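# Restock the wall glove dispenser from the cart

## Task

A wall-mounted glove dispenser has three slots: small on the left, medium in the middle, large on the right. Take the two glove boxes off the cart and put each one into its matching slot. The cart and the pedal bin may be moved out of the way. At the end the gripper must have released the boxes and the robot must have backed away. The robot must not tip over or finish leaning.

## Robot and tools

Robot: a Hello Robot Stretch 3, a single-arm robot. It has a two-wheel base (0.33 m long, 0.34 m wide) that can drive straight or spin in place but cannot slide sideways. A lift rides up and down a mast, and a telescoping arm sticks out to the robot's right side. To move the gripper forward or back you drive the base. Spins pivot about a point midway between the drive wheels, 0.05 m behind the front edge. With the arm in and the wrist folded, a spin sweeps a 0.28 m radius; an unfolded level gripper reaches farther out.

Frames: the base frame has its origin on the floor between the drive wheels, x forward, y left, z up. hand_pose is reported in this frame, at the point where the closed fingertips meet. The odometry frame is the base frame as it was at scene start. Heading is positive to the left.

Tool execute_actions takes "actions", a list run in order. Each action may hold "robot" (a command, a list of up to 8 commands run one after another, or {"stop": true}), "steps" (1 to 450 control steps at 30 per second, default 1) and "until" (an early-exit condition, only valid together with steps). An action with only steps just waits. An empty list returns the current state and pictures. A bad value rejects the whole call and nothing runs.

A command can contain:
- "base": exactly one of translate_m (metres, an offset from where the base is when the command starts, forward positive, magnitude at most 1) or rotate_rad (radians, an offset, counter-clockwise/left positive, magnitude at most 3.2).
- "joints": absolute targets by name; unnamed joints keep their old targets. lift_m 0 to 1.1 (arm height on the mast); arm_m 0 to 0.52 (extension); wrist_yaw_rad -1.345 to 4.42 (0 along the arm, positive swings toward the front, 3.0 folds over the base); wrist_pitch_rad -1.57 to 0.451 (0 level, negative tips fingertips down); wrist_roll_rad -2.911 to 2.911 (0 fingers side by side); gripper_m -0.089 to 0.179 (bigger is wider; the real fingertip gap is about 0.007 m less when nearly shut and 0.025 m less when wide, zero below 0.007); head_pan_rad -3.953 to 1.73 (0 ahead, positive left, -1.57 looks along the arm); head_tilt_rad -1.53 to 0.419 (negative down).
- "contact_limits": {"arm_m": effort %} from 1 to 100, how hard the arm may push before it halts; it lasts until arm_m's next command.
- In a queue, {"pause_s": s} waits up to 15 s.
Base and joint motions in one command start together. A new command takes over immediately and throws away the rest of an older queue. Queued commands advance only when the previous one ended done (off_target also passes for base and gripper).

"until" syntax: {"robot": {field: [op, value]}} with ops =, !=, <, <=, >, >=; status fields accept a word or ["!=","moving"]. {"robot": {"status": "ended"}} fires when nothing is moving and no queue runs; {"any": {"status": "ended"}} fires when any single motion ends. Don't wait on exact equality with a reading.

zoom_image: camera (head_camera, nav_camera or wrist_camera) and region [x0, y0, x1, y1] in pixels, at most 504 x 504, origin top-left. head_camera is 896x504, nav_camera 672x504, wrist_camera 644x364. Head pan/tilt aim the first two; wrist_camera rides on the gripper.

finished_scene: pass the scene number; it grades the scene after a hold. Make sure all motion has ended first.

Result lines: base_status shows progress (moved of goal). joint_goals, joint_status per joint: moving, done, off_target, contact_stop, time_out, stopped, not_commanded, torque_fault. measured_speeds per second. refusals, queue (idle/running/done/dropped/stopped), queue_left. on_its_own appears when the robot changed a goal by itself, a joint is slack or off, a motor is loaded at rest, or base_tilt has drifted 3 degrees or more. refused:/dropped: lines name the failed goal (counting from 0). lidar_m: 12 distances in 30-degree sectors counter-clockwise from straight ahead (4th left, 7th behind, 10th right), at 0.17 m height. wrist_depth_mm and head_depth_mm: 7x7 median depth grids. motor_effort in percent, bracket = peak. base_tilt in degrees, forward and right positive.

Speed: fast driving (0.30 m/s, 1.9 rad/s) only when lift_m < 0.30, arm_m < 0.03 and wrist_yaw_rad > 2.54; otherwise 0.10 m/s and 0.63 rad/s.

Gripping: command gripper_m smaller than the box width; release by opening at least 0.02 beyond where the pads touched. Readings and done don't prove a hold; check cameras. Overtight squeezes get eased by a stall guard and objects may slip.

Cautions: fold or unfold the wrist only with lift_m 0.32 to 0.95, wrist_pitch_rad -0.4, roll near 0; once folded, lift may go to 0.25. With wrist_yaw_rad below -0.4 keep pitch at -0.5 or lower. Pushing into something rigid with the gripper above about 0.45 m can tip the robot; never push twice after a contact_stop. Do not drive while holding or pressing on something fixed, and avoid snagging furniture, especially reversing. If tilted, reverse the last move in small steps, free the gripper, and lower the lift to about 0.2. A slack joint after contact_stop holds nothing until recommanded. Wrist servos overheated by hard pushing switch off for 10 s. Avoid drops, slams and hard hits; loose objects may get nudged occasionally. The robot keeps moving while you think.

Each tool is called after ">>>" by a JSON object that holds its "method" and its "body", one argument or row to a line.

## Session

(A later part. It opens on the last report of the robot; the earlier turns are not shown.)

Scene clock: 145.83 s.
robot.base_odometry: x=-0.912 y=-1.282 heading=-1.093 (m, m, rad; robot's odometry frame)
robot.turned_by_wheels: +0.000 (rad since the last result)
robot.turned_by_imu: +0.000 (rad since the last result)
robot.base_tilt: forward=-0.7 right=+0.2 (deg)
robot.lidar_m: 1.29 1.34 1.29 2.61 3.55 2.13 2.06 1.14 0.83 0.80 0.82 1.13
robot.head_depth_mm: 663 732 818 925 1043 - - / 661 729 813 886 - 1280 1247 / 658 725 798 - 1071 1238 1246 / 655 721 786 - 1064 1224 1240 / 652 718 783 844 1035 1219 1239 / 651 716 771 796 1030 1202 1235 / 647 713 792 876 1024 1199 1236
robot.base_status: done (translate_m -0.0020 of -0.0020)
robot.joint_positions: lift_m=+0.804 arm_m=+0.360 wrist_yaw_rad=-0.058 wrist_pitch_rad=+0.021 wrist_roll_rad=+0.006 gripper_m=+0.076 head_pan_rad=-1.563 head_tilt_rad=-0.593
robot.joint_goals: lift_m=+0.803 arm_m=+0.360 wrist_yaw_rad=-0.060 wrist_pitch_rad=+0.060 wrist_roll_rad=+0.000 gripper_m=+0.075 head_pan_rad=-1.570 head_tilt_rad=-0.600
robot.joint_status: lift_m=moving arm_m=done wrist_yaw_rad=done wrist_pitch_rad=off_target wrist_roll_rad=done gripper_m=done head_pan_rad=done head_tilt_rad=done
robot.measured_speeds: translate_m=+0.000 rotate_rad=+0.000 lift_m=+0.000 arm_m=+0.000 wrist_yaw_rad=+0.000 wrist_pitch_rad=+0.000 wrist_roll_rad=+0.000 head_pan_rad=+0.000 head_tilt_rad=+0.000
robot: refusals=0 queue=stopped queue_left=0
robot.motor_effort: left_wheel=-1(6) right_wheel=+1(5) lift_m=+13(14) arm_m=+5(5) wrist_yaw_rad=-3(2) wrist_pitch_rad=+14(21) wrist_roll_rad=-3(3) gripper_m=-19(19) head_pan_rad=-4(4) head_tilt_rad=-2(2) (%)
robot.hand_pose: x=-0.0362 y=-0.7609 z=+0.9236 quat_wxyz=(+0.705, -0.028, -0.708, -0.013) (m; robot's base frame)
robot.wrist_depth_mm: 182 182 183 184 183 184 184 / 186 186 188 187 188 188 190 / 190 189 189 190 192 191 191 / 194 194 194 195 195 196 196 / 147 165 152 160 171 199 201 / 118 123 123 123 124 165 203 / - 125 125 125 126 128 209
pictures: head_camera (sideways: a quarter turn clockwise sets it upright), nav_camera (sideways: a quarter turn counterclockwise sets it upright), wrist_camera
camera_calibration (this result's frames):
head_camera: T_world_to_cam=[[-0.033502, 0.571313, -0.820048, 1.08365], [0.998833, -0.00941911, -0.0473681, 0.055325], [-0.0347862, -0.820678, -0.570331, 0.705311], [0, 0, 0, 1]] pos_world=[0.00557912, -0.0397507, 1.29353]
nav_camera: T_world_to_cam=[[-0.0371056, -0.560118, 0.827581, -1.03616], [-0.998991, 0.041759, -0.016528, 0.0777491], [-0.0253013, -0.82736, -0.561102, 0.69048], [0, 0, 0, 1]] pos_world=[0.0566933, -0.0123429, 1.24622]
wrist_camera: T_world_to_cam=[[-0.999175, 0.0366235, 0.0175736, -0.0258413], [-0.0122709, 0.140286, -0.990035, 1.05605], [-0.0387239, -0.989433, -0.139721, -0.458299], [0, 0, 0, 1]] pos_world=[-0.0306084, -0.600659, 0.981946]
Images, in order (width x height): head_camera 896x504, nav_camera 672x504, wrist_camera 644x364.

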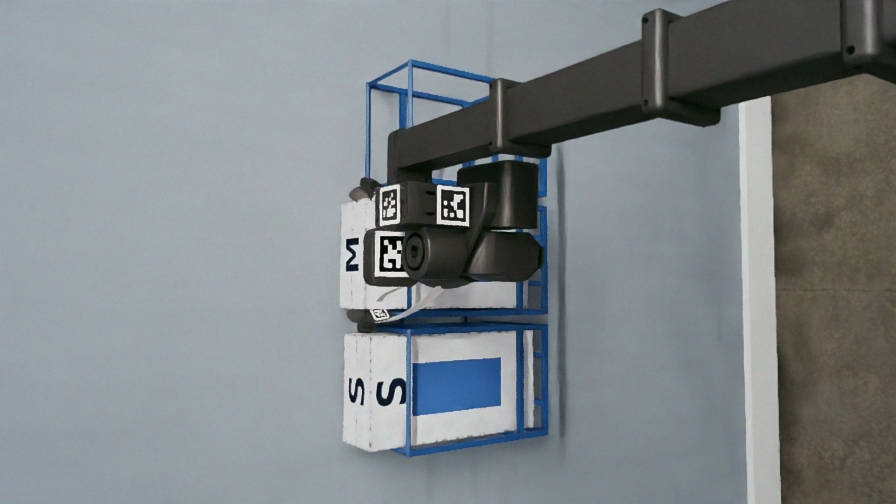

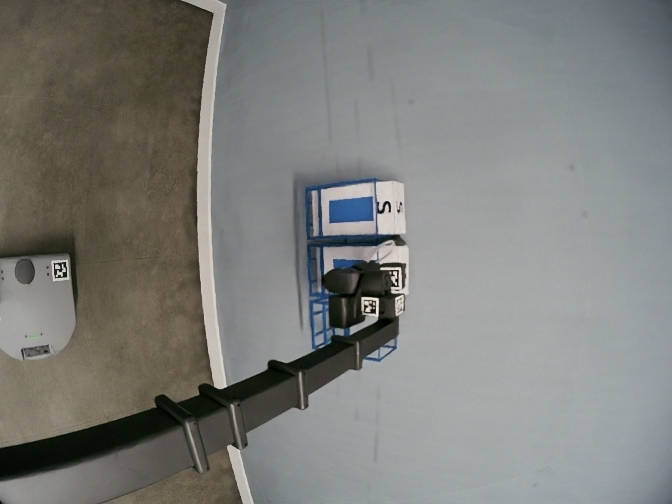

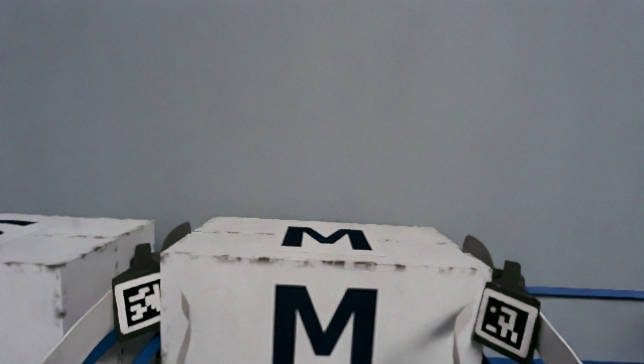

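>>> {"method": "execute_actions", "body": {
  "actions": [
    {"robot":[{"joints":{"gripper_m":0.152}},{"joints":{"lift_m":0.83}}],"steps":150,"until":{"robot":{"status":"ended"}}}
  ]
}}

Scene clock: 148.70 s.
robot.base_odometry: x=-0.912 y=-1.282 heading=-1.093 (m, m, rad; robot's odometry frame)
robot.turned_by_wheels: +0.000 (rad since the last result)
robot.turned_by_imu: +0.000 (rad since the last result)
robot.base_tilt: forward=-0.6 right=+0.3 (deg)
robot.lidar_m: 1.29 1.33 1.30 2.61 3.58 2.13 2.05 1.14 0.83 0.80 0.82 1.12
robot.head_depth_mm: 663 733 817 924 1033 - - / 661 731 813 872 1080 1272 1253 / 658 727 797 - 1052 1235 1244 / 655 720 787 - 1045 1226 1241 / 652 720 775 833 1036 1219 1243 / 649 714 769 795 1032 1205 1239 / 647 712 790 878 1023 1199 1236
robot.base_status: done (translate_m -0.0020 of -0.0020)
robot.joint_positions: lift_m=+0.829 arm_m=+0.360 wrist_yaw_rad=-0.063 wrist_pitch_rad=+0.039 wrist_roll_rad=+0.001 gripper_m=+0.152 head_pan_rad=-1.563 head_tilt_rad=-0.593
robot.joint_goals: lift_m=+0.830 arm_m=+0.360 wrist_yaw_rad=-0.060 wrist_pitch_rad=+0.060 wrist_roll_rad=+0.000 gripper_m=+0.152 head_pan_rad=-1.570 head_tilt_rad=-0.600
robot.joint_status: lift_m=done arm_m=done wrist_yaw_rad=done wrist_pitch_rad=off_target wrist_roll_rad=done gripper_m=done head_pan_rad=done head_tilt_rad=done
robot.measured_speeds: translate_m=+0.000 rotate_rad=+0.000 lift_m=+0.000 arm_m=+0.000 wrist_yaw_rad=+0.000 wrist_pitch_rad=+0.000 wrist_roll_rad=+0.000 head_pan_rad=+0.000 head_tilt_rad=+0.000
robot: refusals=0 queue=done queue_left=0
robot.motor_effort: left_wheel=-3(3) right_wheel=+4(4) lift_m=+41(48) arm_m=+4(5) wrist_yaw_rad=+3(4) wrist_pitch_rad=+7(14) wrist_roll_rad=+0(3) gripper_m=+0(80) head_pan_rad=-4(5) head_tilt_rad=-3(3) (%)
robot.hand_pose: x=-0.0377 y=-0.7611 z=+0.9541 quat_wxyz=(+0.707, -0.036, -0.706, -0.009) (m; robot's base frame)
robot.wrist_depth_mm: 183 185 184 186 186 188 188 / 187 186 187 188 188 191 191 / 189 189 190 192 192 194 195 / 192 193 194 195 196 197 198 / 196 197 197 198 198 198 201 / 166 - 173 179 201 201 204 / - 148 126 129 133 207 209
pictures: head_camera (sideways: a quarter turn clockwise sets it upright), nav_camera (sideways: a quarter turn counterclockwise sets it upright), wrist_camera
camera_calibration (this result's frames):
head_camera: T_world_to_cam=[[-0.0335018, 0.571313, -0.820048, 1.08365], [0.998833, -0.00941935, -0.0473681, 0.055325], [-0.0347864, -0.820678, -0.570331, 0.705311], [0, 0, 0, 1]] pos_world=[0.00557911, -0.0397507, 1.29353]
nav_camera: T_world_to_cam=[[-0.0371058, -0.560118, 0.827581, -1.03616], [-0.998991, 0.0417592, -0.016528, 0.0777491], [-0.0253015, -0.82736, -0.561102, 0.69048], [0, 0, 0, 1]] pos_world=[0.0566933, -0.0123429, 1.24622]
wrist_camera: T_world_to_cam=[[-0.998805, 0.0429262, 0.0233586, -0.0285778], [-0.0179231, 0.122908, -0.992256, 1.0749], [-0.0454647, -0.991489, -0.121992, -0.473037], [0, 0, 0, 1]] pos_world=[-0.0307846, -0.599899, 1.00953]
Images, in order (width x height): head_camera 896x504, nav_camera 672x504, wrist_camera 644x364.

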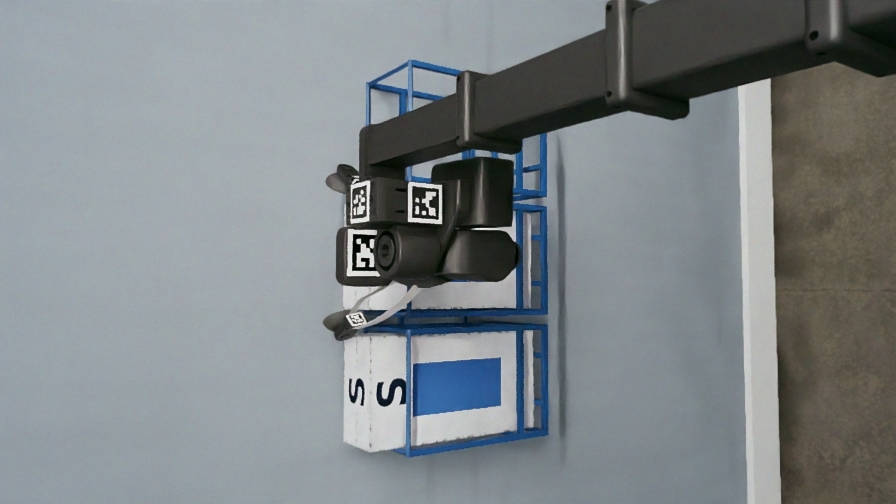

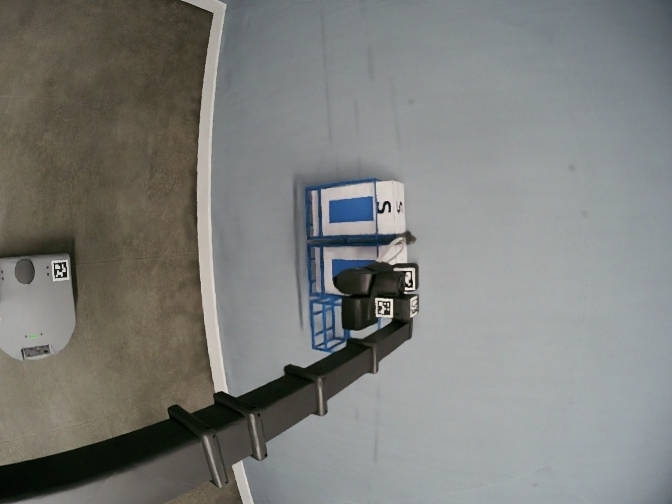

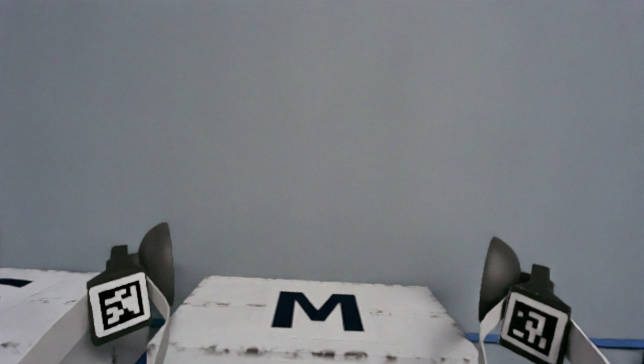

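>>> {"method": "execute_actions", "body": {
  "actions": [
    {"robot":{"joints":{"lift_m":0.85,"arm_m":0}},"steps":200,"until":{"robot":{"status":"ended"}}}
  ]
}}

Scene clock: 152.90 s.
robot.base_odometry: x=-0.912 y=-1.282 heading=-1.093 (m, m, rad; robot's odometry frame)
robot.turned_by_wheels: +0.000 (rad since the last result)
robot.turned_by_imu: +0.000 (rad since the last result)
robot.base_tilt: forward=-0.7 right=+0.3 (deg)
robot.lidar_m: 1.29 1.34 1.29 2.61 3.55 2.13 2.06 1.14 0.83 0.79 0.82 1.12
robot.head_depth_mm: 664 734 819 924 1071 1252 - / 662 729 815 918 1082 1243 - / 659 725 807 890 1052 - - / 654 721 782 812 1041 - - / 653 720 787 831 1060 1210 1239 / 651 716 772 798 1031 1210 1234 / 647 712 791 878 1021 1194 1231
robot.base_status: done (translate_m -0.0020 of -0.0020)
robot.joint_positions: lift_m=+0.849 arm_m=+0.002 wrist_yaw_rad=-0.062 wrist_pitch_rad=+0.040 wrist_roll_rad=+0.001 gripper_m=+0.152 head_pan_rad=-1.563 head_tilt_rad=-0.593
robot.joint_goals: lift_m=+0.850 arm_m=+0.000 wrist_yaw_rad=-0.060 wrist_pitch_rad=+0.060 wrist_roll_rad=+0.000 gripper_m=+0.152 head_pan_rad=-1.570 head_tilt_rad=-0.600
robot.joint_status: lift_m=done arm_m=done wrist_yaw_rad=done wrist_pitch_rad=off_target wrist_roll_rad=done gripper_m=done head_pan_rad=done head_tilt_rad=done
robot.measured_speeds: translate_m=+0.000 rotate_rad=+0.000 lift_m=+0.000 arm_m=+0.000 wrist_yaw_rad=+0.000 wrist_pitch_rad=+0.000 wrist_roll_rad=+0.000 head_pan_rad=+0.000 head_tilt_rad=+0.000
robot: refusals=0 queue=done queue_left=0
robot.motor_effort: left_wheel=-3(3) right_wheel=+4(4) lift_m=+40(44) arm_m=-4(5) wrist_yaw_rad=+2(4) wrist_pitch_rad=+7(7) wrist_roll_rad=+0(0) gripper_m=+0(0) head_pan_rad=-4(4) head_tilt_rad=-2(3) (%)
robot.hand_pose: x=-0.0373 y=-0.4038 z=+0.9742 quat_wxyz=(+0.707, -0.036, -0.706, -0.008) (m; robot's base frame)
robot.wrist_depth_mm: 514 518 521 527 530 528 525 / 526 514 531 536 541 533 539 / 532 530 540 540 544 549 544 / 545 547 552 550 554 554 557 / 551 550 468 480 569 560 565 / 571 - 475 490 572 520 584 / 574 576 483 494 585 585 589
pictures: head_camera (sideways: a quarter turn clockwise sets it upright), nav_camera (sideways: a quarter turn counterclockwise sets it upright), wrist_camera
camera_calibration (this result's frames):
head_camera: T_world_to_cam=[[-0.033501, 0.571314, -0.820048, 1.08365], [0.998833, -0.00942087, -0.0473682, 0.055325], [-0.0347876, -0.820678, -0.570331, 0.705312], [0, 0, 0, 1]] pos_world=[0.00557905, -0.0397507, 1.29353]
nav_camera: T_world_to_cam=[[-0.0371066, -0.560118, 0.827581, -1.03616], [-0.998991, 0.0417607, -0.016528, 0.0777491], [-0.0253028, -0.827359, -0.561103, 0.690481], [0, 0, 0, 1]] pos_world=[0.0566933, -0.012343, 1.24622]
wrist_camera: T_world_to_cam=[[-0.99887, 0.0413825, 0.0233703, -0.044625], [-0.0181495, 0.122322, -0.992325, 1.0508], [-0.0439236, -0.991627, -0.121432, -0.116831], [0, 0, 0, 1]] pos_world=[-0.0306346, -0.242542, 1.0296]
Images, in order (width x height): head_camera 896x504, nav_camera 672x504, wrist_camera 644x364.

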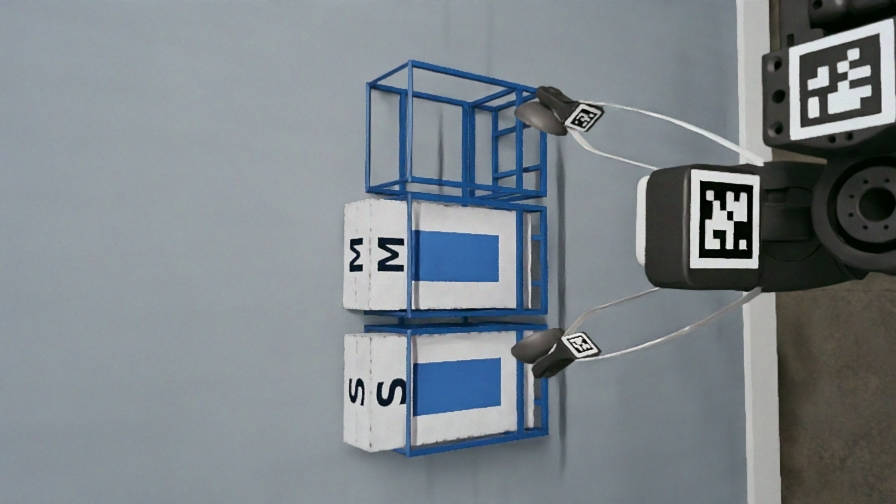

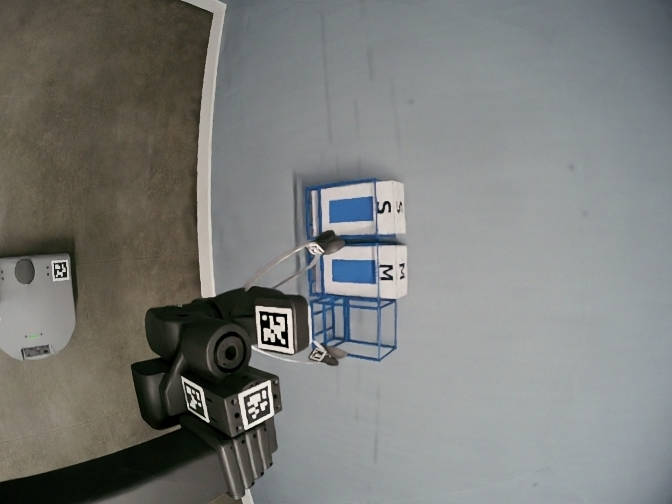

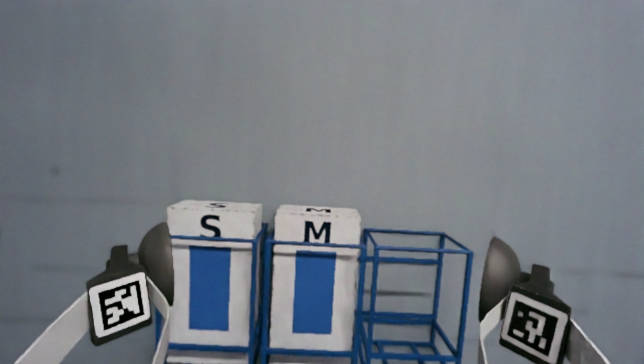

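>>> {"method": "finished_scene", "body": {
  "scene": 2
}}

The scene is finished: the task was done.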